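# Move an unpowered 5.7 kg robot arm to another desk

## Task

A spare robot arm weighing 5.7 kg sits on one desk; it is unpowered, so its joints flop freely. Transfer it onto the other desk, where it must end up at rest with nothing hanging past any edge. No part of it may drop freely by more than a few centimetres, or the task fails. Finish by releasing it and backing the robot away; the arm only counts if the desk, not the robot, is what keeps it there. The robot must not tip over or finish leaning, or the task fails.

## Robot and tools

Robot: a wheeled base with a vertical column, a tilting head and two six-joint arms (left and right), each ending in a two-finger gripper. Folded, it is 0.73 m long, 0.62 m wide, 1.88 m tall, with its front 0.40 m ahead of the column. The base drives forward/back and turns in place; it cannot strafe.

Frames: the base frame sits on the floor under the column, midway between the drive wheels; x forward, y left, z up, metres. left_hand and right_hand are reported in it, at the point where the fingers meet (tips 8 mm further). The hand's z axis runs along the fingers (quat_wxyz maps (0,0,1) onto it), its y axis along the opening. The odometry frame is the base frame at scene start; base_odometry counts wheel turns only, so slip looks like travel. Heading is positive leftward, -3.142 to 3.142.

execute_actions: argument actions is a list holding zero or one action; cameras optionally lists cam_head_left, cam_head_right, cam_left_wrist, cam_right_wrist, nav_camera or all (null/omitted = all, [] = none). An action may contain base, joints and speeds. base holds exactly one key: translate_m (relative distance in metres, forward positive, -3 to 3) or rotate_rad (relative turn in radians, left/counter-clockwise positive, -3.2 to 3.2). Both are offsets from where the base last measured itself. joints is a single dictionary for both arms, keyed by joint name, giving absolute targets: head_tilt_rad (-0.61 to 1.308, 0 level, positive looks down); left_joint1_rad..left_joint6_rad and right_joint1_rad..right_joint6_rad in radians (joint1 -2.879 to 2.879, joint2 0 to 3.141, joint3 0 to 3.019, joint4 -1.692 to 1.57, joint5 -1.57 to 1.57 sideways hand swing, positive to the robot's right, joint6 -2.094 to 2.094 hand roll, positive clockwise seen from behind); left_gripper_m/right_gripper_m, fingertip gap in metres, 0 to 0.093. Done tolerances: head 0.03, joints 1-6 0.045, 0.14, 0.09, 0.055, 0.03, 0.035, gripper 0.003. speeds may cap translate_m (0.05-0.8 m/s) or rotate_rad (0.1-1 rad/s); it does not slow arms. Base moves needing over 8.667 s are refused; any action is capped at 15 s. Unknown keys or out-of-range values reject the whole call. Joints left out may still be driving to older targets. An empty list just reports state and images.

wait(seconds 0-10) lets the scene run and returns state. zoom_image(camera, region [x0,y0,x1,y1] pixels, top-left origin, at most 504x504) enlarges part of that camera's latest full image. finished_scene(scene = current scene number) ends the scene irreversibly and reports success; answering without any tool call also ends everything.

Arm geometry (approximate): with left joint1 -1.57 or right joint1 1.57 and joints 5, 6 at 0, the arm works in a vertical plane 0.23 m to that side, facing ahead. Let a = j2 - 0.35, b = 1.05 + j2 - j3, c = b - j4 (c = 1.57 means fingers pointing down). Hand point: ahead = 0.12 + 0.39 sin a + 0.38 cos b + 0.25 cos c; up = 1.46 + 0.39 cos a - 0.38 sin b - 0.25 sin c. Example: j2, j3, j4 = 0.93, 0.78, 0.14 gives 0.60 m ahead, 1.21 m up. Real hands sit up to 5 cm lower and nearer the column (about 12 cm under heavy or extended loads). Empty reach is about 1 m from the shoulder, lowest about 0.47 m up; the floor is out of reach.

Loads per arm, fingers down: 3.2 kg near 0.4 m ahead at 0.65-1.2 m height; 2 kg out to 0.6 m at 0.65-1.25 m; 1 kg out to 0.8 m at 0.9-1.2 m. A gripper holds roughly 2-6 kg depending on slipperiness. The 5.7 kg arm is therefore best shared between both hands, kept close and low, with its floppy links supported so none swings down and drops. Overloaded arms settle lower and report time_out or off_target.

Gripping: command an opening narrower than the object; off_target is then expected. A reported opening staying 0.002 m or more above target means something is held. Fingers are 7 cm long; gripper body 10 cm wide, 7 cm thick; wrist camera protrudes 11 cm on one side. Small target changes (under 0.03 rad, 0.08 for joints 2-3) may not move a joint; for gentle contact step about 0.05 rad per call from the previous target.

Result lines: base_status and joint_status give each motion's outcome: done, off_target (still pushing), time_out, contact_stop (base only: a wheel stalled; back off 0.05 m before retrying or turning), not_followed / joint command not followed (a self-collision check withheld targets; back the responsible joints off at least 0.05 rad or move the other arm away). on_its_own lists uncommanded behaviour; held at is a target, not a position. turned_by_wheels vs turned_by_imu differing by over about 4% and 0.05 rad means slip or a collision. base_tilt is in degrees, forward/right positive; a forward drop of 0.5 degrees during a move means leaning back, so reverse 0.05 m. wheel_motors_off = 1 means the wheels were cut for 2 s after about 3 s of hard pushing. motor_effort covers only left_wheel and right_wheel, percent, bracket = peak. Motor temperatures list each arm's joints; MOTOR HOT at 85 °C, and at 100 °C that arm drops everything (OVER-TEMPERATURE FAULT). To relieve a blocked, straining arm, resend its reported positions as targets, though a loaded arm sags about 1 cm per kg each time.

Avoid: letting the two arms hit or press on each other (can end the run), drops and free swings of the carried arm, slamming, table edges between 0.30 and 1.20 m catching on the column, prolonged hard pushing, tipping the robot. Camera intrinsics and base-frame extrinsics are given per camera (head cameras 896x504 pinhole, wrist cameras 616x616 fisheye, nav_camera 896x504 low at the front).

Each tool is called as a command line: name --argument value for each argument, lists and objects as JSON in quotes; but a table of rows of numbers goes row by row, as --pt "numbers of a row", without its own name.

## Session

execute_actions --actions '[]'

Scene clock: 0.00 s.
Motor temperatures (°C, as the motors report them): left_arm=[27 29 27 29 29 28] | right_arm=[27 29 28 28 28 28]
base_odometry: x=+0.000 y=+0.000 heading=+0.000 (m, m, rad; odometry frame)
turned_by_wheels: +0.000 (rad since the last result)
turned_by_imu: +0.000 (rad since the last result)
base_tilt: forward=+0.0 right=-0.4 (deg)
base_status: not commanded
joint_positions: head_tilt_rad=+0.878 left_joint1_rad=-1.540 left_joint2_rad=+0.885 left_joint3_rad=+0.396 left_joint4_rad=-0.908 left_joint5_rad=-0.047 left_joint6_rad=+0.057 left_gripper_m=+0.094 right_joint1_rad=+1.567 right_joint2_rad=+0.865 right_joint3_rad=+0.379 right_joint4_rad=-0.973 right_joint5_rad=+0.023 right_joint6_rad=+0.049 right_gripper_m=+0.094
joint_status: not commanded
wheel_motors_off: 0
motor_effort: left_wheel=+1 right_wheel=+0 (%)
left_hand: x=+0.1463 y=+0.2391 z=+1.2473 quat_wxyz=(+0.424, -0.023, -0.905, -0.018) (m; base frame)
right_hand: x=+0.1315 y=-0.2302 z=+1.2628 quat_wxyz=(+0.450, -0.018, -0.892, +0.023) (m; base frame)
pictures: cam_head_left, cam_head_right, cam_left_wrist, cam_right_wrist, nav_camera
camera_calibration (this result's frames):
cam_head_left: T_world_to_cam=[[-0.00711562, -0.999936, -0.00878004, 0.0424543], [-0.720384, 0.0112155, -0.693485, 1.10263], [0.693539, 0.00139042, -0.720417, 1.01278], [0, 0, 0, 1]] pos_world=[0.0922166, 0.0286768, 1.49465]
cam_head_right: T_world_to_cam=[[-0.0178629, -0.999825, -0.00556969, -0.0311989], [-0.714166, 0.0166576, -0.699778, 1.10652], [0.699749, -0.00852243, -0.714338, 0.998152], [0, 0, 0, 1]] pos_world=[0.0912246, -0.0411187, 1.48716]
cam_left_wrist: T_world_to_cam=[[-0.0632577, -0.997913, -0.0129318, 0.261447], [-0.0677539, -0.00863366, 0.997665, -1.23105], [-0.995695, 0.0639862, -0.0670664, 0.336624], [0, 0, 0, 1]] pos_world=[0.268305, 0.228734, 1.25413]
cam_right_wrist: T_world_to_cam=[[-0.0123886, -0.998374, 0.0556459, -0.296069], [-0.00157835, 0.0556697, 0.998448, -1.24735], [-0.999922, 0.0122815, -0.00226545, 0.258313], [0, 0, 0, 1]] pos_world=[0.252656, -0.229321, 1.26247]
Images, in order (width x height): cam_head_left 896x504, cam_head_right 896x504, cam_left_wrist 616x616, cam_right_wrist 616x616, nav_camera 896x504.

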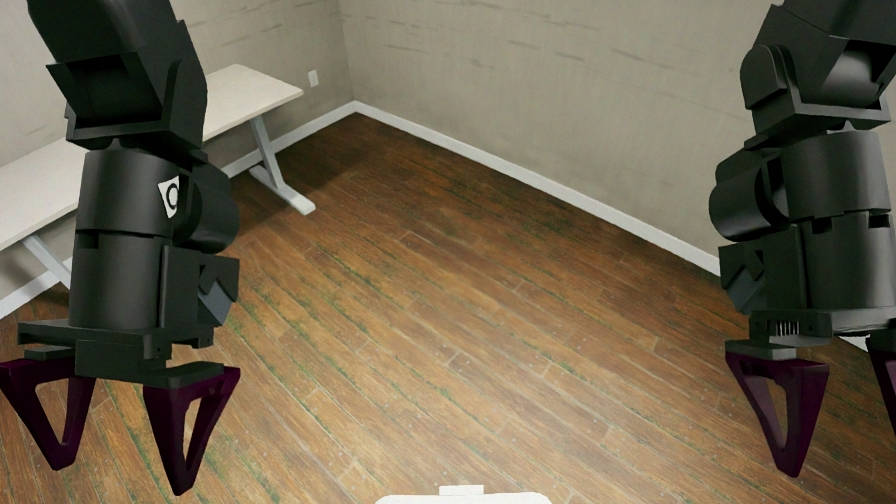

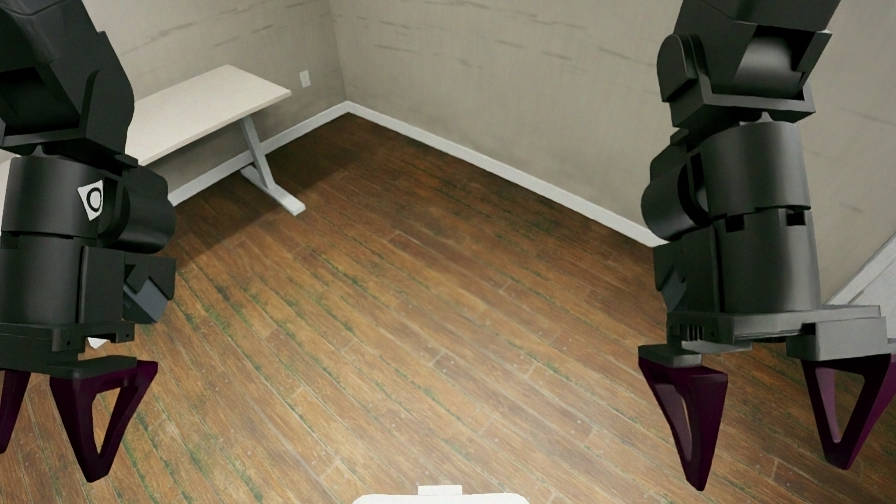

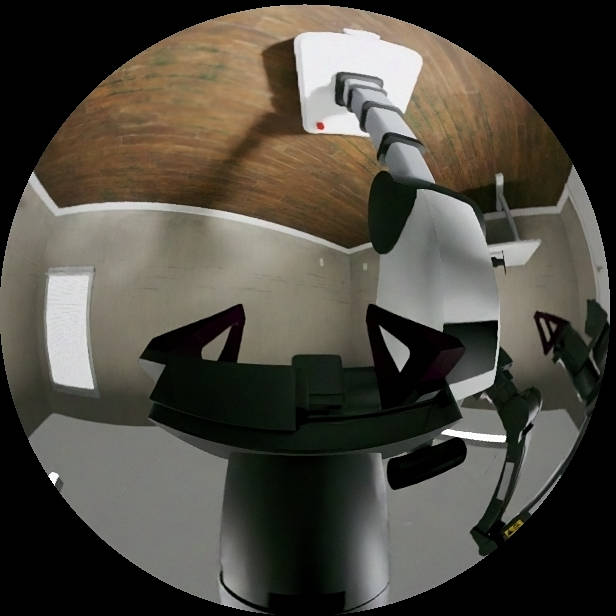

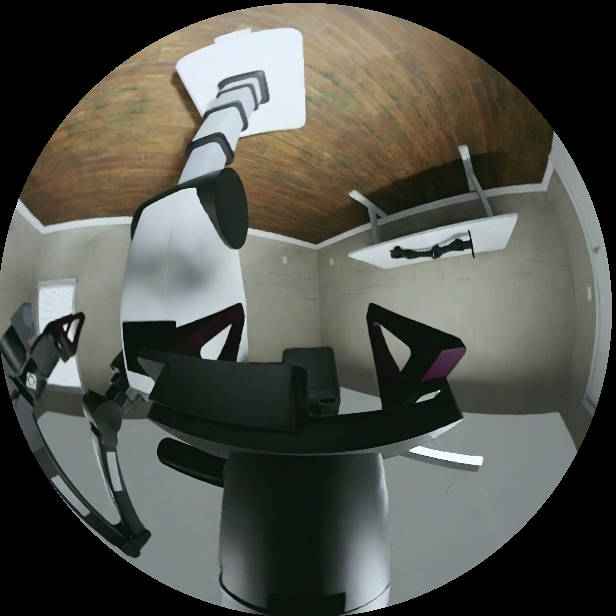

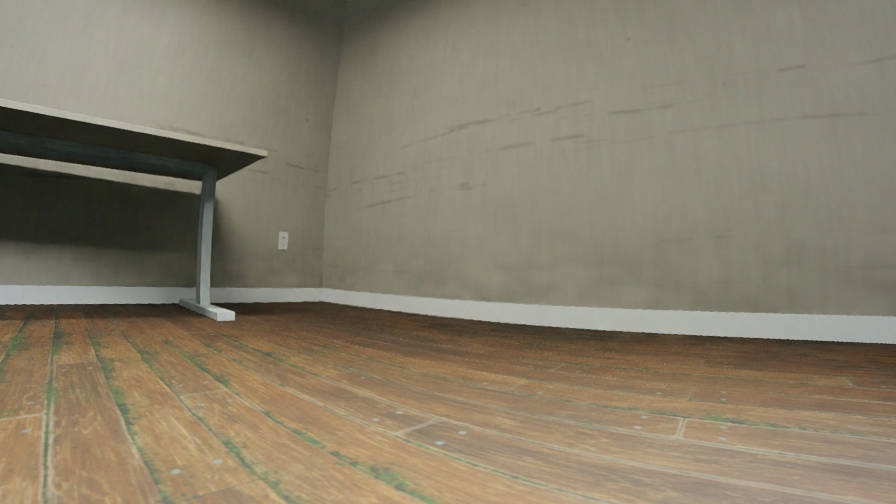

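execute_actions --actions '[{"base":{"rotate_rad":-2.4},"joints":{"head_tilt_rad":0.45}}]' --cameras '["cam_head_left","cam_head_right","nav_camera"]'

Scene clock: 5.90 s.
Motor temperatures (°C, as the motors report them): left_arm=[27 29 27 29 29 28] | right_arm=[27 29 28 28 28 28]
base_odometry: x=+0.000 y=+0.000 heading=-2.400 (m, m, rad; odometry frame)
turned_by_wheels: -2.400 (rad since the last result)
turned_by_imu: -2.426 (rad since the last result)
base_tilt: forward=+0.1 right=-0.5 (deg)
base_status: done
joint_positions: head_tilt_rad=+0.468 left_joint1_rad=-1.540 left_joint2_rad=+0.885 left_joint3_rad=+0.396 left_joint4_rad=-0.908 left_joint5_rad=-0.047 left_joint6_rad=+0.057 left_gripper_m=+0.094 right_joint1_rad=+1.567 right_joint2_rad=+0.865 right_joint3_rad=+0.379 right_joint4_rad=-0.973 right_joint5_rad=+0.023 right_joint6_rad=+0.049 right_gripper_m=+0.094
joint_status: all done
wheel_motors_off: 0
motor_effort: left_wheel=+0(38) right_wheel=+0(26) (%)
left_hand: x=+0.1463 y=+0.2391 z=+1.2473 quat_wxyz=(+0.424, -0.023, -0.905, -0.018) (m; base frame)
right_hand: x=+0.1315 y=-0.2302 z=+1.2628 quat_wxyz=(+0.450, -0.018, -0.892, +0.023) (m; base frame)
pictures: cam_head_left, cam_head_right, nav_camera
camera_calibration (this result's frames):
cam_head_left: T_world_to_cam=[[-0.00302842, -0.999936, -0.0108881, 0.0454963], [-0.384447, 0.0112155, -0.923079, 1.43941], [0.923142, 0.00139042, -0.384457, 0.483918], [0, 0, 0, 1]] pos_world=[0.106789, 0.0286768, 1.51523]
cam_head_right: T_world_to_cam=[[-0.014165, -0.999825, -0.0122254, -0.0211341], [-0.376237, 0.0166576, -0.926374, 1.43858], [0.926415, -0.00852243, -0.376407, 0.466404], [0, 0, 0, 1]] pos_world=[0.108863, -0.0411187, 1.50796]
Images, in order (width x height): cam_head_left 896x504, cam_head_right 896x504, nav_camera 896x504.

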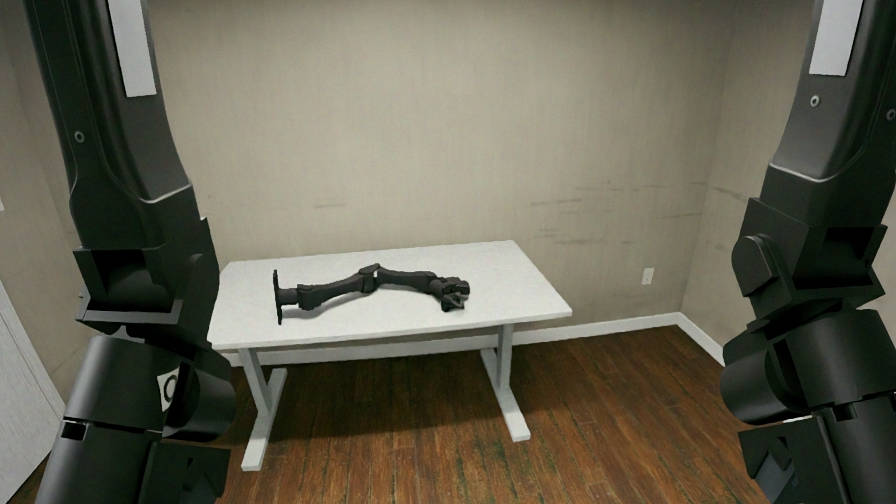

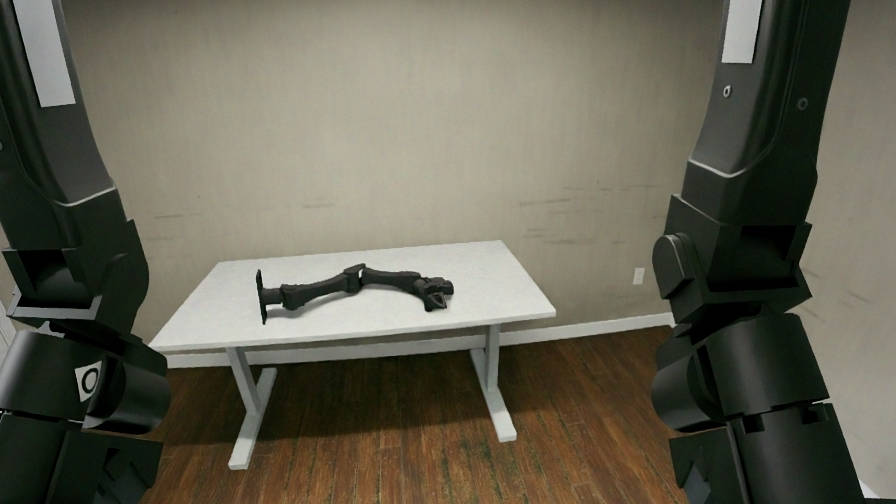

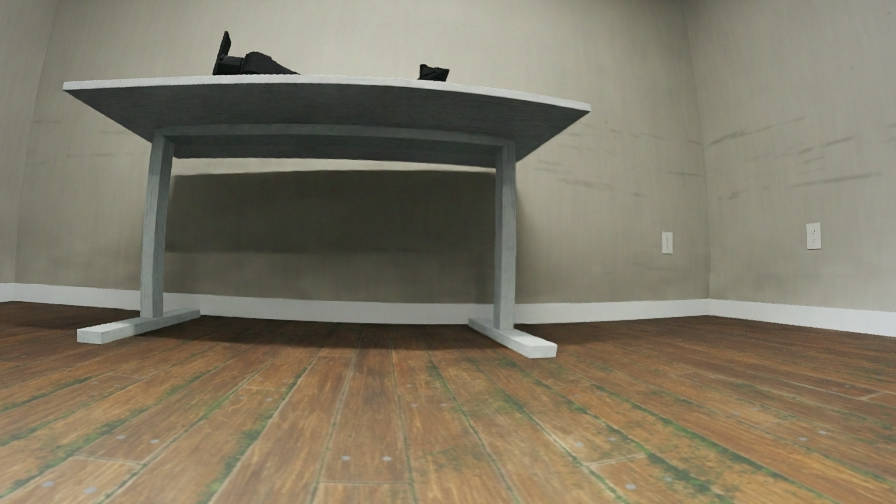

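execute_actions --actions '[{"base":{"rotate_rad":0.39}}]' --cameras '[]'

execute_actions --actions '[{"base":{"translate_m":0.55}}]' --cameras '[]'

execute_actions --actions '[{"base":{"rotate_rad":-0.267},"joints":{"head_tilt_rad":0.85,"left_joint1_rad":-1.57,"left_joint2_rad":1.40,"left_joint3_rad":0.72,"left_joint4_rad":0.16,"left_joint5_rad":0,"left_joint6_rad":1.57,"right_joint1_rad":1.57,"right_joint2_rad":1.40,"right_joint3_rad":0.72,"right_joint4_rad":0.16,"right_joint5_rad":0,"right_joint6_rad":-1.57}}]'

Scene clock: 20.03 s.
Motor temperatures (°C, as the motors report them): left_arm=[27 29 27 29 29 28] | right_arm=[27 29 28 28 28 28]
base_odometry: x=+0.000 y=+0.000 heading=-2.010 (m, m, rad; odometry frame)
turned_by_wheels: +0.390 (rad since the last result)
turned_by_imu: +0.395 (rad since the last result)
base_tilt: forward=+0.2 right=-0.3 (deg)
base_status: done
joint_positions: head_tilt_rad=+0.468 left_joint1_rad=-1.540 left_joint2_rad=+0.885 left_joint3_rad=+0.396 left_joint4_rad=-0.908 left_joint5_rad=-0.047 left_joint6_rad=+0.057 left_gripper_m=+0.094 right_joint1_rad=+1.567 right_joint2_rad=+0.865 right_joint3_rad=+0.379 right_joint4_rad=-0.973 right_joint5_rad=+0.023 right_joint6_rad=+0.049 right_gripper_m=+0.094
joint_status: not commanded
wheel_motors_off: 0
motor_effort: left_wheel=+0(23) right_wheel=+0(22) (%)
left_hand: x=+0.1463 y=+0.2391 z=+1.2473 quat_wxyz=(+0.424, -0.023, -0.905, -0.018) (m; base frame)
right_hand: x=+0.1315 y=-0.2302 z=+1.2628 quat_wxyz=(+0.450, -0.018, -0.892, +0.023) (m; base frame)
pictures: none
No camera images: the call's "cameras" was empty. Leave "cameras" out to get every camera's image.

Scene clock: 22.60 s.
Motor temperatures (°C, as the motors report them): left_arm=[27 29 27 29 29 28] | right_arm=[27 29 28 28 28 28]
base_odometry: x=-0.234 y=-0.498 heading=-2.010 (m, m, rad; odometry frame)
turned_by_wheels: +0.000 (rad since the last result)
turned_by_imu: -0.002 (rad since the last result)
base_tilt: forward=+0.3 right=-0.4 (deg)
base_status: done
joint_positions: head_tilt_rad=+0.468 left_joint1_rad=-1.540 left_joint2_rad=+0.885 left_joint3_rad=+0.399 left_joint4_rad=-0.908 left_joint5_rad=-0.047 left_joint6_rad=+0.057 left_gripper_m=+0.094 right_joint1_rad=+1.567 right_joint2_rad=+0.865 right_joint3_rad=+0.381 right_joint4_rad=-0.973 right_joint5_rad=+0.023 right_joint6_rad=+0.049 right_gripper_m=+0.094
joint_status: not commanded
wheel_motors_off: 0
motor_effort: left_wheel=+0(44) right_wheel=+1(53) (%)
left_hand: x=+0.1477 y=+0.2391 z=+1.2469 quat_wxyz=(+0.422, -0.023, -0.906, -0.018) (m; base frame)
right_hand: x=+0.1326 y=-0.2302 z=+1.2625 quat_wxyz=(+0.449, -0.018, -0.893, +0.023) (m; base frame)
pictures: none
No camera images: the call's "cameras" was empty. Leave "cameras" out to get every camera's image.

Scene clock: 24.37 s.
Motor temperatures (°C, as the motors report them): left_arm=[27 29 27 29 29 28] | right_arm=[27 30 28 28 28 28]
base_odometry: x=-0.234 y=-0.498 heading=-2.277 (m, m, rad; odometry frame)
turned_by_wheels: -0.266 (rad since the last result)
turned_by_imu: -0.267 (rad since the last result)
base_tilt: forward=+0.1 right=-0.3 (deg)
base_status: done
joint_positions: head_tilt_rad=+0.851 left_joint1_rad=-1.562 left_joint2_rad=+1.405 left_joint3_rad=+0.725 left_joint4_rad=+0.147 left_joint5_rad=-0.003 left_joint6_rad=+1.563 left_gripper_m=+0.094 right_joint1_rad=+1.567 right_joint2_rad=+1.410 right_joint3_rad=+0.725 right_joint4_rad=+0.151 right_joint5_rad=+0.001 right_joint6_rad=-1.563 right_gripper_m=+0.094
joint_status: all done
wheel_motors_off: 0
motor_effort: left_wheel=+0(34) right_wheel=-1(45) (%)
left_hand: x=+0.3972 y=+0.2299 z=+1.0215 quat_wxyz=(+0.007, -0.703, -0.711, +0.000) (m; base frame)
right_hand: x=+0.3959 y=-0.2276 z=+1.0200 quat_wxyz=(+0.005, +0.704, -0.711, -0.002) (m; base frame)
pictures: cam_head_left, cam_head_right, cam_left_wrist, cam_right_wrist, nav_camera
camera_calibration (this result's frames):
cam_head_left: T_world_to_cam=[[-0.00687657, -0.999936, -0.00896849, 0.0427325], [-0.701445, 0.0112155, -0.712635, 1.13117], [0.71269, 0.00139042, -0.701478, 0.982653], [0, 0, 0, 1]] pos_world=[0.0934226, 0.0286768, 1.49581]
cam_head_right: T_world_to_cam=[[-0.0177065, -0.999825, -0.00604876, -0.030469], [-0.69506, 0.0166576, -0.718759, 1.13479], [0.718734, -0.00852243, -0.695233, 0.967781], [0, 0, 0, 1]] pos_world=[0.0926327, -0.0411187, 1.48829]
cam_left_wrist: T_world_to_cam=[[-0.999952, -0.00858179, 0.00479064, 0.391746], [-0.00403498, 0.802911, 0.596086, -0.790475], [-0.00896194, 0.596038, -0.802906, 0.809266], [0, 0, 0, 1]] pos_world=[0.39579, 0.15569, 1.11908]
cam_right_wrist: T_world_to_cam=[[0.999884, -0.0093993, -0.011971, -0.38334], [-0.000406911, -0.802752, 0.596313, -0.790336], [-0.0152146, -0.596239, -0.802663, 0.810154], [0, 0, 0, 1]] pos_world=[0.3953, -0.155002, 1.11698]
Images, in order (width x height): cam_head_left 896x504, cam_head_right 896x504, cam_left_wrist 616x616, cam_right_wrist 616x616, nav_camera 896x504.

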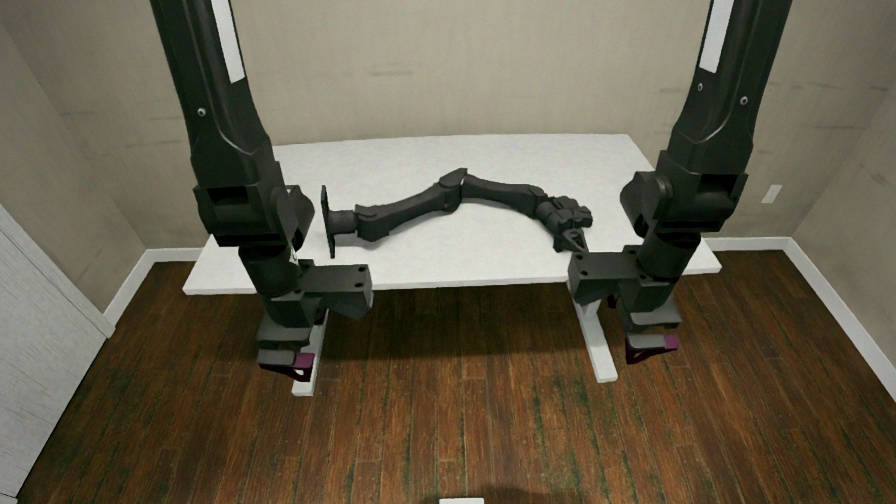

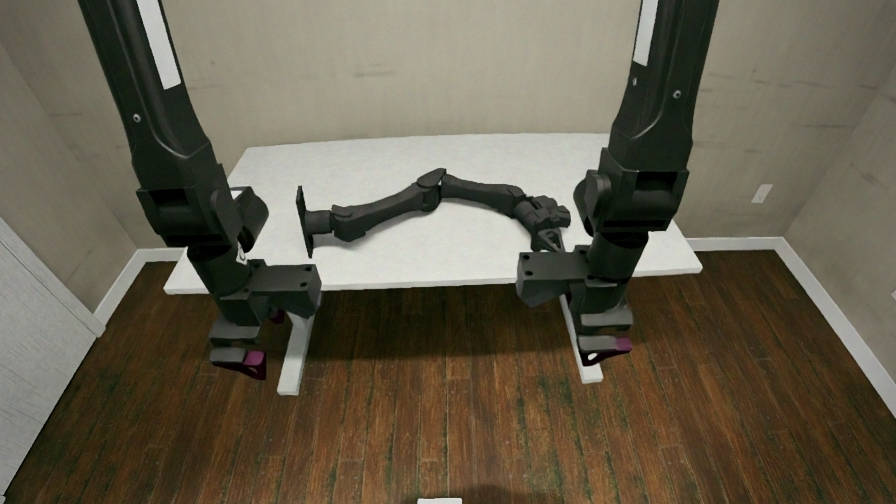

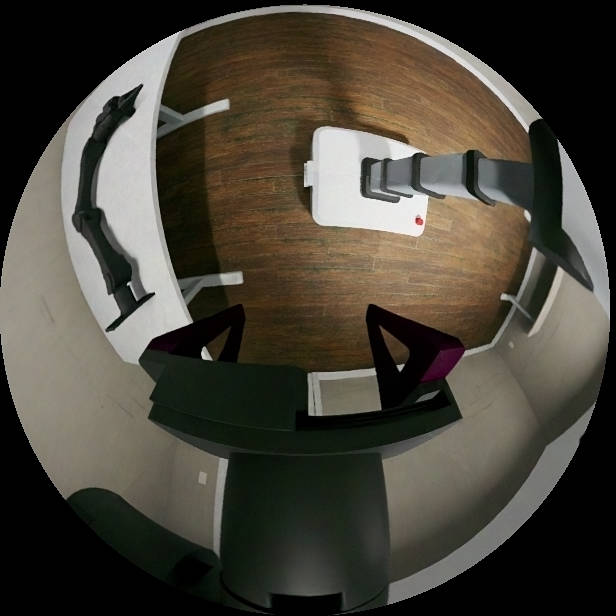

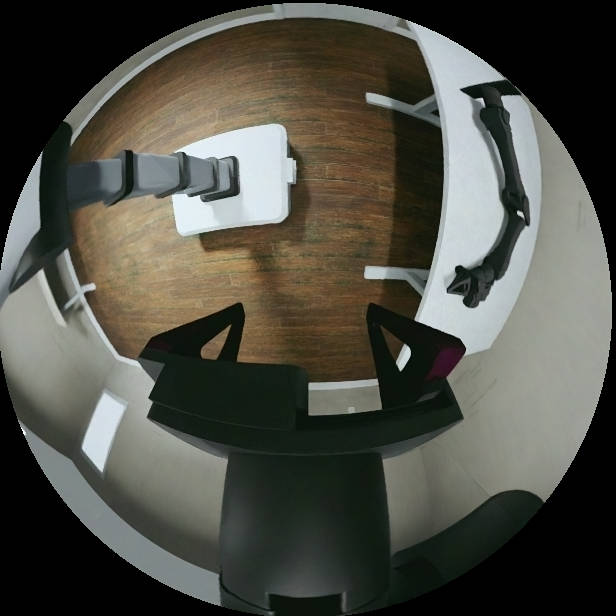

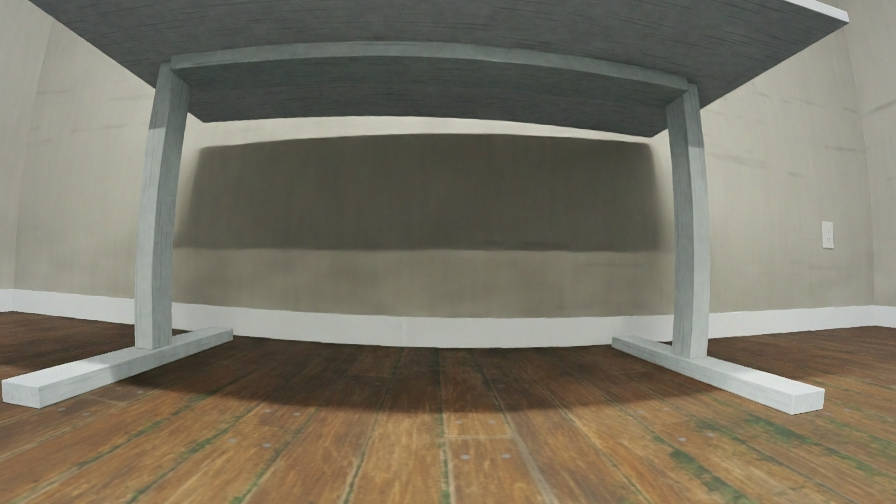

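execute_actions --actions '[{"base":{"translate_m":0.55},"speeds":{"translate_m":0.3},"joints":{"head_tilt_rad":1.25,"left_joint6_rad":0.89,"right_joint6_rad":-1.24}}]' --cameras '["cam_head_left","cam_left_wrist","cam_right_wrist"]'

Scene clock: 40.27 s.
Motor temperatures (°C, as the motors report them): left_arm=[27 30 27 29 29 28] | right_arm=[27 31 28 28 28 28]
base_odometry: x=-0.591 y=-0.916 heading=-2.277 (m, m, rad; odometry frame)
turned_by_wheels: +0.000 (rad since the last result)
turned_by_imu: -0.002 (rad since the last result)
base_tilt: forward=+0.1 right=-0.5 (deg)
base_status: done
joint_positions: head_tilt_rad=+1.248 left_joint1_rad=-1.562 left_joint2_rad=+1.405 left_joint3_rad=+0.721 left_joint4_rad=+0.148 left_joint5_rad=-0.003 left_joint6_rad=+0.897 left_gripper_m=+0.094 right_joint1_rad=+1.567 right_joint2_rad=+1.406 right_joint3_rad=+0.722 right_joint4_rad=+0.151 right_joint5_rad=+0.001 right_joint6_rad=-1.247 right_gripper_m=+0.094
joint_status: all done
wheel_motors_off: 0
motor_effort: left_wheel=-1(47) right_wheel=+0(48) (%)
left_hand: x=+0.3955 y=+0.2299 z=+1.0218 quat_wxyz=(+0.008, -0.432, -0.902, -0.002) (m; base frame)
right_hand: x=+0.3960 y=-0.2276 z=+1.0213 quat_wxyz=(+0.005, +0.583, -0.812, -0.001) (m; base frame)
pictures: cam_head_left, cam_left_wrist, cam_right_wrist
camera_calibration (this result's frames):
cam_head_left: T_world_to_cam=[[-0.00980487, -0.999936, -0.00562012, 0.0377225], [-0.922118, 0.0112155, -0.386746, 0.640337], [0.386784, 0.00139042, -0.922169, 1.33881], [0, 0, 0, 1]] pos_world=[0.0730044, 0.0286768, 1.48247]
cam_left_wrist: T_world_to_cam=[[-0.780963, -0.624572, -0.00242837, 0.452435], [-0.500767, 0.623824, 0.600063, -0.557085], [-0.373268, 0.469843, -0.799949, 0.979594], [0, 0, 0, 1]] pos_world=[0.440016, 0.169846, 1.11901]
cam_right_wrist: T_world_to_cam=[[0.94753, -0.319549, -0.00863432, -0.436762], [-0.25109, -0.760709, 0.598561, -0.684562], [-0.197838, -0.564987, -0.80103, 0.888985], [0, 0, 0, 1]] pos_world=[0.417833, -0.158054, 1.11809]
Images, in order (width x height): cam_head_left 896x504, cam_left_wrist 616x616, cam_right_wrist 616x616.

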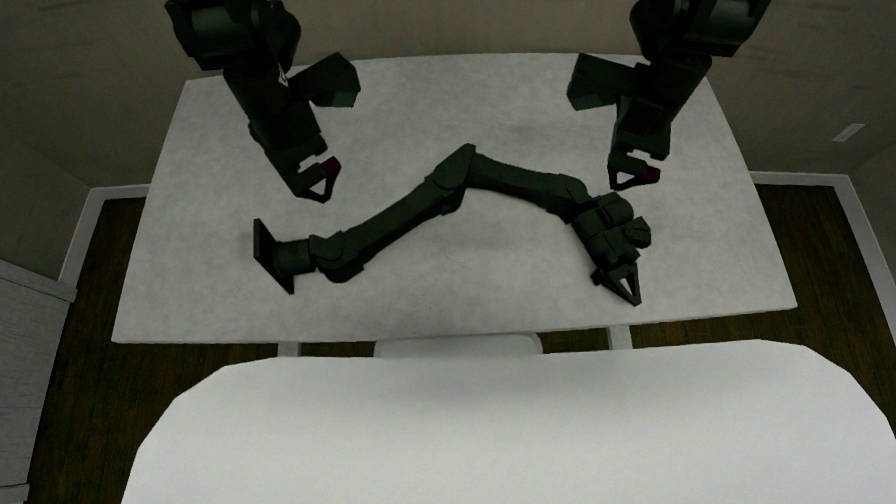

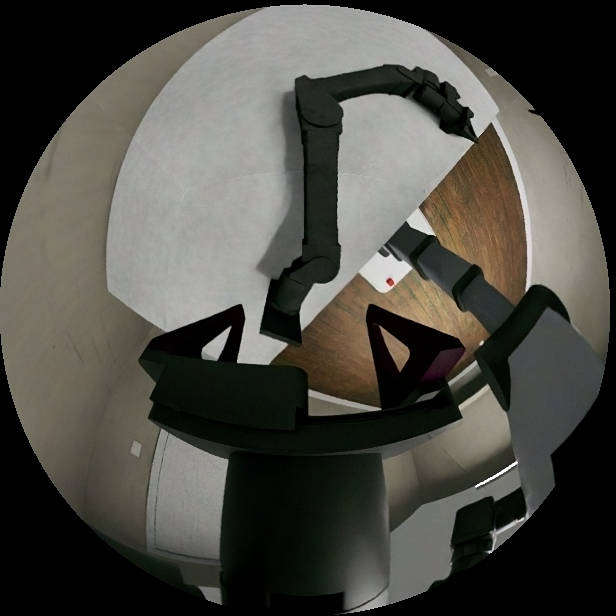

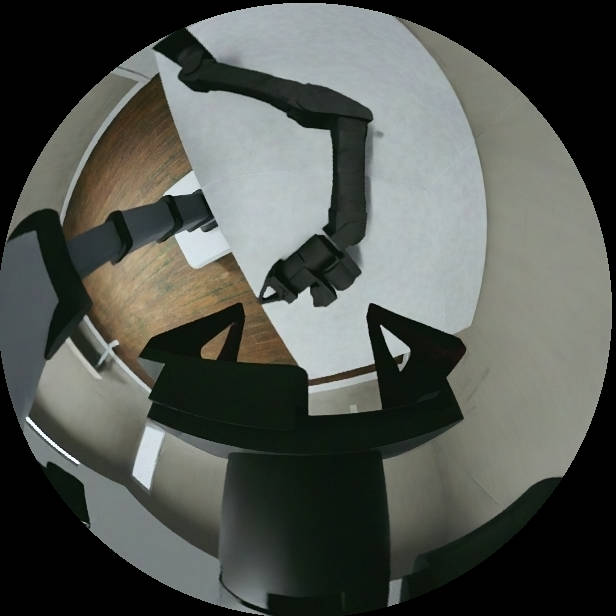

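execute_actions --actions '[{"base":{"translate_m":0.04},"speeds":{"translate_m":0.05},"joints":{"left_joint1_rad":-1.66,"left_joint2_rad":1.752,"left_joint3_rad":0.833,"left_joint4_rad":0.398,"right_joint1_rad":1.685,"right_joint2_rad":1.686,"right_joint3_rad":0.997,"right_joint4_rad":0.168}}]' --cameras '["cam_head_left","cam_left_wrist","cam_right_wrist"]'

Scene clock: 49.77 s.
Motor temperatures (°C, as the motors report them): left_arm=[27 30 27 29 29 28] | right_arm=[27 31 28 28 28 28]
base_odometry: x=-0.617 y=-0.947 heading=-2.277 (m, m, rad; odometry frame)
turned_by_wheels: +0.000 (rad since the last result)
turned_by_imu: +0.000 (rad since the last result)
base_tilt: forward=+0.1 right=-0.3 (deg)
base_status: done
joint_positions: head_tilt_rad=+1.248 left_joint1_rad=-1.668 left_joint2_rad=+1.762 left_joint3_rad=+0.839 left_joint4_rad=+0.385 left_joint5_rad=+0.000 left_joint6_rad=+0.897 left_gripper_m=+0.094 right_joint1_rad=+1.691 right_joint2_rad=+1.693 right_joint3_rad=+0.996 right_joint4_rad=+0.160 right_joint5_rad=-0.001 right_joint6_rad=-1.247 right_gripper_m=+0.094
joint_status: all done
wheel_motors_off: 0
motor_effort: left_wheel=+0(34) right_wheel=+0(35) (%)
left_hand: x=+0.3503 y=+0.1664 z=+0.9202 quat_wxyz=(-0.012, -0.455, -0.889, +0.041) (m; base frame)
right_hand: x=+0.4277 y=-0.1489 z=+0.9236 quat_wxyz=(-0.025, +0.607, -0.793, -0.046) (m; base frame)
pictures: cam_head_left, cam_left_wrist, cam_right_wrist
camera_calibration (this result's frames):
cam_head_left: T_world_to_cam=[[-0.00980842, -0.999936, -0.00561392, 0.0377131], [-0.922362, 0.0112155, -0.386163, 0.639452], [0.386201, 0.00139042, -0.922413, 1.33922], [0, 0, 0, 1]] pos_world=[0.0729681, 0.0286768, 1.48246]
cam_left_wrist: T_world_to_cam=[[-0.81267, -0.579983, 0.0564617, 0.326681], [-0.464205, 0.702906, 0.538922, -0.448864], [-0.352253, 0.411756, -0.840461, 0.950913], [0, 0, 0, 1]] pos_world=[0.392081, 0.113435, 1.02266]
cam_right_wrist: T_world_to_cam=[[0.965342, -0.257433, -0.0429323, -0.40915], [-0.199888, -0.835038, 0.512597, -0.511744], [-0.16781, -0.48625, -0.857555, 0.912495], [0, 0, 0, 1]] pos_world=[0.445804, -0.0889537, 1.02727]
Images, in order (width x height): cam_head_left 896x504, cam_left_wrist 616x616, cam_right_wrist 616x616.

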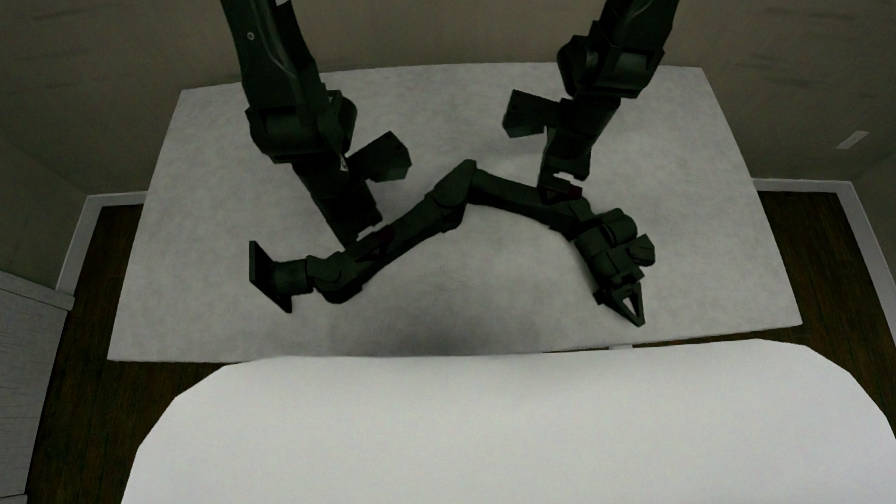

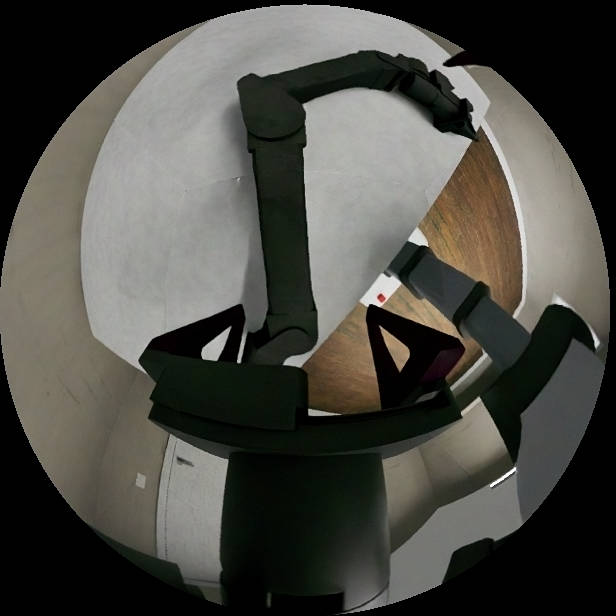

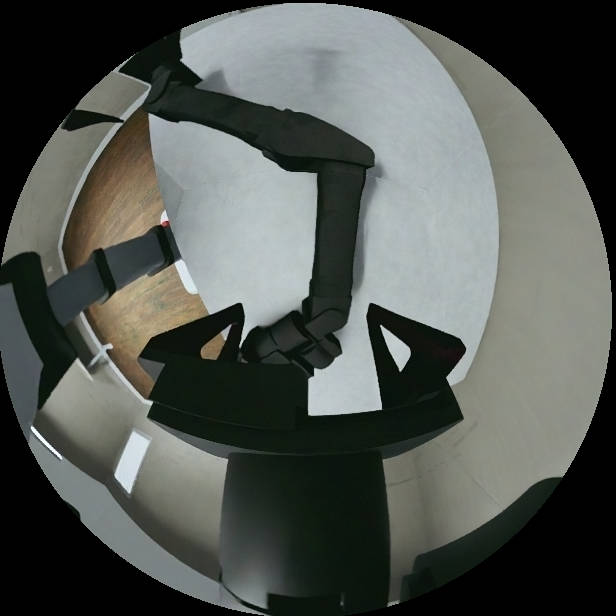

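execute_actions --actions '[{"joints":{"left_joint1_rad":-1.645,"left_joint2_rad":1.902,"left_joint3_rad":0.995,"left_joint4_rad":0.38,"left_joint6_rad":0.82,"right_joint1_rad":1.675,"right_joint2_rad":1.841,"right_joint3_rad":1.168,"right_joint4_rad":0.147,"right_joint6_rad":-1.16}}]' --cameras '["cam_head_left","cam_left_wrist","cam_right_wrist"]'

Scene clock: 58.70 s.
Motor temperatures (°C, as the motors report them): left_arm=[27 30 27 29 29 28] | right_arm=[27 31 28 28 28 28]
base_odometry: x=-0.617 y=-0.947 heading=-2.277 (m, m, rad; odometry frame)
turned_by_wheels: +0.000 (rad since the last result)
turned_by_imu: +0.000 (rad since the last result)
base_tilt: forward=+0.1 right=-0.3 (deg)
base_status: not commanded
joint_positions: head_tilt_rad=+1.248 left_joint1_rad=-1.655 left_joint2_rad=+1.902 left_joint3_rad=+0.994 left_joint4_rad=+0.385 left_joint5_rad=+0.000 left_joint6_rad=+0.827 left_gripper_m=+0.094 right_joint1_rad=+1.681 right_joint2_rad=+1.846 right_joint3_rad=+1.168 right_joint4_rad=+0.153 right_joint5_rad=-0.001 right_joint6_rad=-1.168 right_gripper_m=+0.094
joint_status: all done
wheel_motors_off: 0
motor_effort: left_wheel=+0(1) right_wheel=+0(1) (%)
left_hand: x=+0.3644 y=+0.1690 z=+0.8642 quat_wxyz=(-0.015, -0.421, -0.906, +0.033) (m; base frame)
right_hand: x=+0.4463 y=-0.1485 z=+0.8638 quat_wxyz=(-0.026, +0.573, -0.818, -0.040) (m; base frame)
pictures: cam_head_left, cam_left_wrist, cam_right_wrist
camera_calibration (this result's frames):
cam_head_left: T_world_to_cam=[[-0.00980842, -0.999936, -0.00561392, 0.0377131], [-0.922362, 0.0112155, -0.386163, 0.639452], [0.386201, 0.00139042, -0.922414, 1.33922], [0, 0, 0, 1]] pos_world=[0.0729681, 0.0286768, 1.48246]
cam_left_wrist: T_world_to_cam=[[-0.766171, -0.641258, 0.0420715, 0.34872], [-0.522107, 0.659307, 0.541035, -0.387315], [-0.374681, 0.39256, -0.839947, 0.918656], [0, 0, 0, 1]] pos_world=[0.409163, 0.118351, 0.966502]
cam_right_wrist: T_world_to_cam=[[0.940108, -0.338823, -0.03737, -0.435204], [-0.271469, -0.810475, 0.519072, -0.447069], [-0.206161, -0.477839, -0.853913, 0.879726], [0, 0, 0, 1]] pos_world=[0.469138, -0.0894283, 0.967007]
Images, in order (width x height): cam_head_left 896x504, cam_left_wrist 616x616, cam_right_wrist 616x616.

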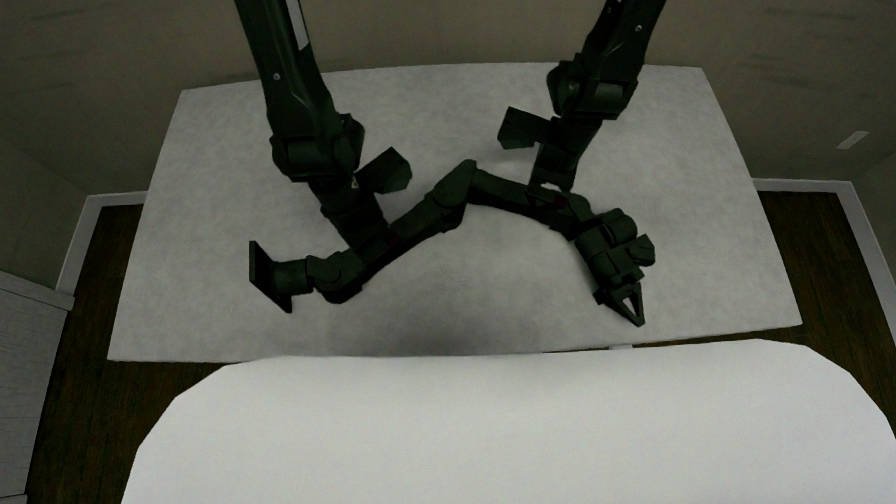

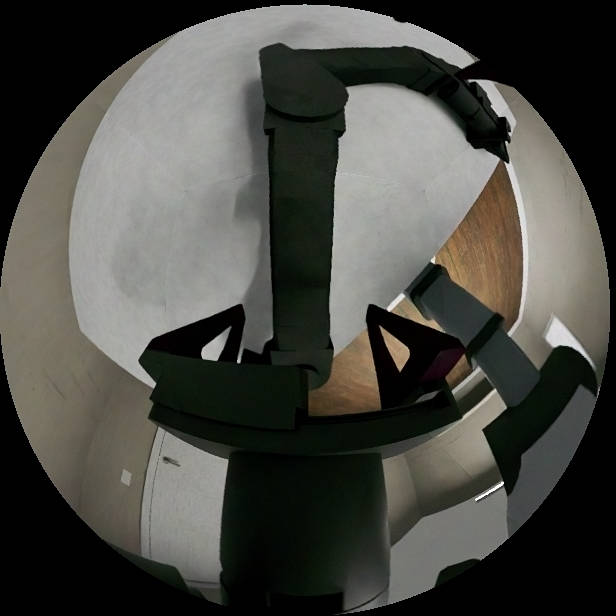

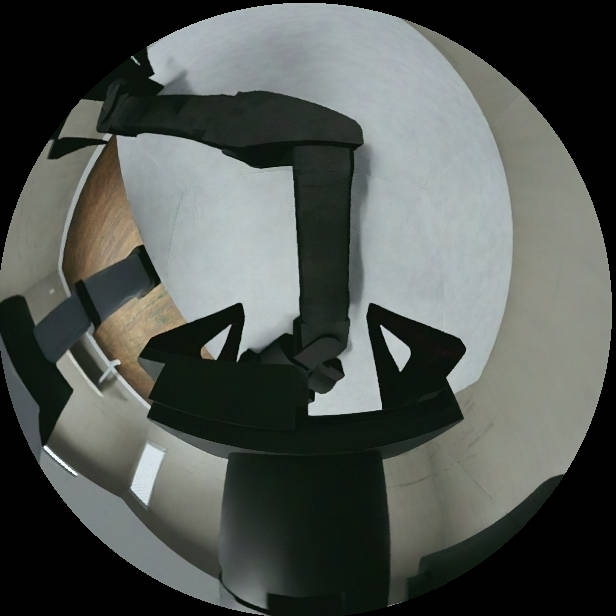

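execute_actions --actions '[{"joints":{"right_joint1_rad":1.725,"right_joint2_rad":1.86,"right_joint3_rad":1.25,"right_joint4_rad":0.09}}]' --cameras '["cam_head_left","cam_right_wrist"]'

Scene clock: 69.53 s.
Motor temperatures (°C, as the motors report them): left_arm=[27 30 27 29 29 28] | right_arm=[27 32 28 28 28 28]
base_odometry: x=-0.617 y=-0.947 heading=-2.277 (m, m, rad; odometry frame)
turned_by_wheels: +0.000 (rad since the last result)
turned_by_imu: +0.000 (rad since the last result)
base_tilt: forward=+0.2 right=-0.4 (deg)
base_status: not commanded
joint_positions: head_tilt_rad=+1.248 left_joint1_rad=-1.655 left_joint2_rad=+1.902 left_joint3_rad=+0.994 left_joint4_rad=+0.385 left_joint5_rad=+0.000 left_joint6_rad=+0.827 left_gripper_m=+0.094 right_joint1_rad=+1.731 right_joint2_rad=+1.857 right_joint3_rad=+1.253 right_joint4_rad=+0.098 right_joint5_rad=-0.001 right_joint6_rad=-1.168 right_gripper_m=+0.094
joint_status: all done
wheel_motors_off: 0
motor_effort: left_wheel=+0(0) right_wheel=+0(1) (%)
left_hand: x=+0.3644 y=+0.1690 z=+0.8642 quat_wxyz=(-0.015, -0.421, -0.906, +0.033) (m; base frame)
right_hand: x=+0.4774 y=-0.1101 z=+0.8607 quat_wxyz=(-0.046, +0.582, -0.810, -0.053) (m; base frame)
pictures: cam_head_left, cam_right_wrist
camera_calibration (this result's frames):
cam_head_left: T_world_to_cam=[[-0.00980842, -0.999936, -0.00561392, 0.0377131], [-0.922362, 0.0112155, -0.386163, 0.639451], [0.386201, 0.00139042, -0.922414, 1.33922], [0, 0, 0, 1]] pos_world=[0.0729681, 0.0286768, 1.48246]
cam_right_wrist: T_world_to_cam=[[0.948223, -0.315879, -0.033063, -0.456611], [-0.262783, -0.838755, 0.476902, -0.376888], [-0.178375, -0.443521, -0.878335, 0.913377], [0, 0, 0, 1]] pos_world=[0.496853, -0.0552485, 0.966892]
Images, in order (width x height): cam_head_left 896x504, cam_right_wrist 616x616.

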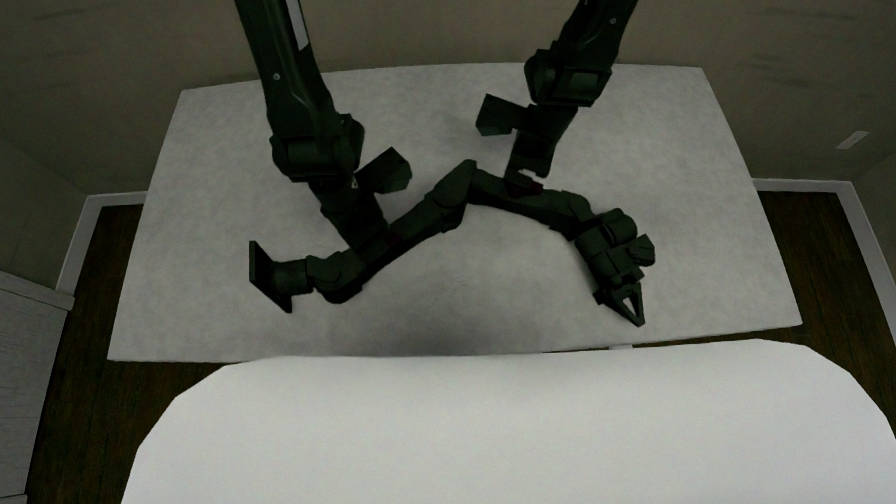

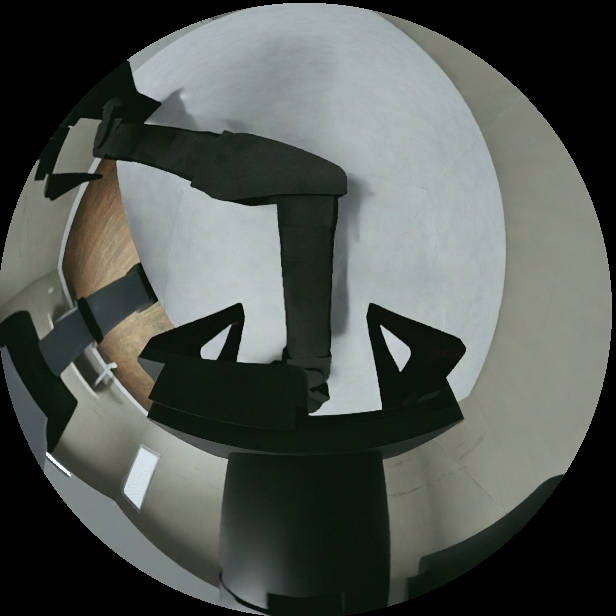

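execute_actions --actions '[{"joints":{"left_joint2_rad":2.004,"left_joint3_rad":1.098,"right_joint2_rad":1.96,"right_joint3_rad":1.345}}]' --cameras '["cam_head_left","cam_left_wrist","cam_right_wrist"]'

Scene clock: 75.80 s.
Motor temperatures (°C, as the motors report them): left_arm=[27 30 27 29 29 28] | right_arm=[28 32 28 28 28 28]
base_odometry: x=-0.617 y=-0.947 heading=-2.277 (m, m, rad; odometry frame)
turned_by_wheels: +0.000 (rad since the last result)
turned_by_imu: +0.000 (rad since the last result)
base_tilt: forward=+0.2 right=-0.5 (deg)
base_status: not commanded
joint_positions: head_tilt_rad=+1.248 left_joint1_rad=-1.655 left_joint2_rad=+2.000 left_joint3_rad=+1.099 left_joint4_rad=+0.385 left_joint5_rad=+0.000 left_joint6_rad=+0.827 left_gripper_m=+0.094 right_joint1_rad=+1.731 right_joint2_rad=+1.963 right_joint3_rad=+1.346 right_joint4_rad=+0.098 right_joint5_rad=-0.001 right_joint6_rad=-1.167 right_gripper_m=+0.094
joint_status: all done
wheel_motors_off: 0
motor_effort: left_wheel=+0(1) right_wheel=+1(1) (%)
left_hand: x=+0.3670 y=+0.1661 z=+0.8255 quat_wxyz=(-0.018, -0.421, -0.906, +0.032) (m; base frame)
right_hand: x=+0.4689 y=-0.1052 z=+0.8206 quat_wxyz=(-0.040, +0.582, -0.810, -0.057) (m; base frame)
pictures: cam_head_left, cam_left_wrist, cam_right_wrist
camera_calibration (this result's frames):
cam_head_left: T_world_to_cam=[[-0.00980842, -0.999936, -0.00561392, 0.0377131], [-0.922362, 0.0112155, -0.386163, 0.639451], [0.386201, 0.00139042, -0.922414, 1.33922], [0, 0, 0, 1]] pos_world=[0.0729681, 0.0286768, 1.48246]
cam_left_wrist: T_world_to_cam=[[-0.766123, -0.641611, 0.0372967, 0.354385], [-0.525904, 0.659206, 0.537468, -0.358785], [-0.369432, 0.392153, -0.842459, 0.888526], [0, 0, 0, 1]] pos_world=[0.411065, 0.115453, 0.928165]
cam_right_wrist: T_world_to_cam=[[0.948166, -0.314484, -0.0456253, -0.437826], [-0.25499, -0.838625, 0.48134, -0.363208], [-0.189636, -0.444756, -0.875346, 0.881574], [0, 0, 0, 1]] pos_world=[0.489696, -0.0501987, 0.926532]
Images, in order (width x height): cam_head_left 896x504, cam_left_wrist 616x616, cam_right_wrist 616x616.

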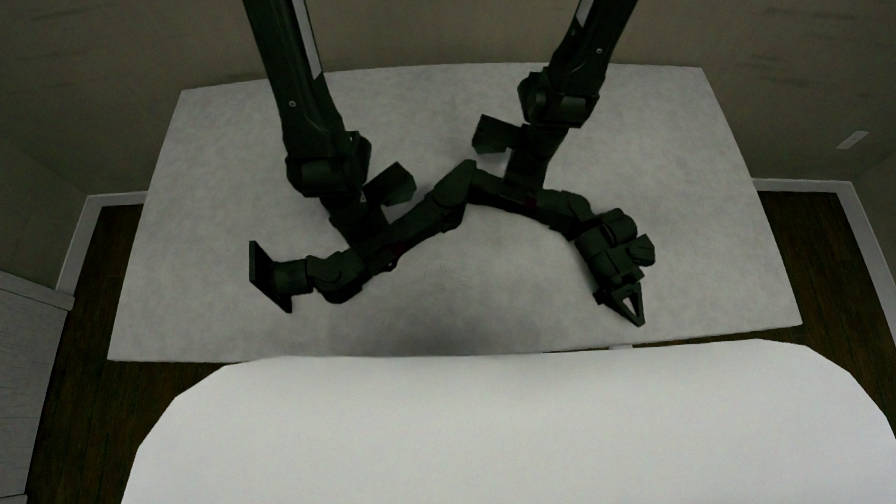

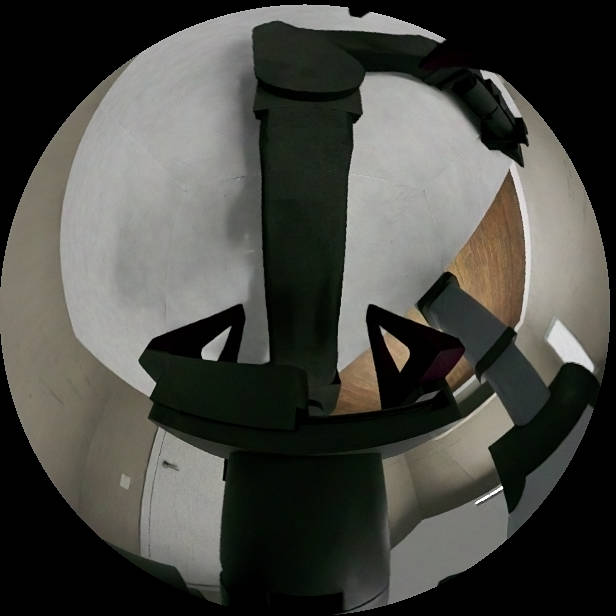

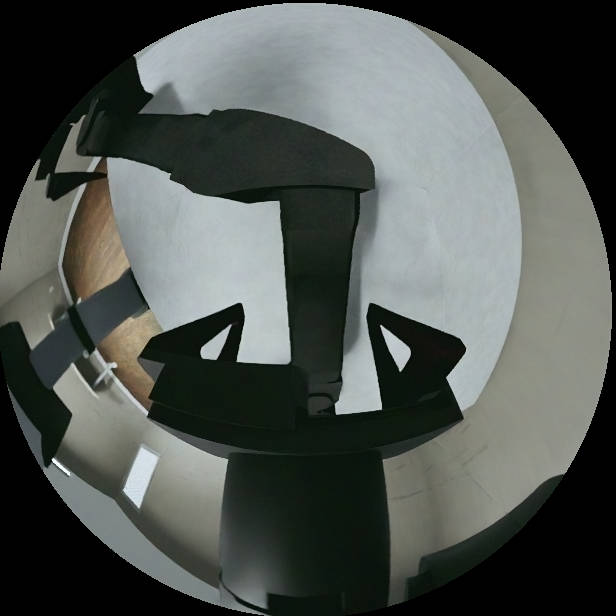

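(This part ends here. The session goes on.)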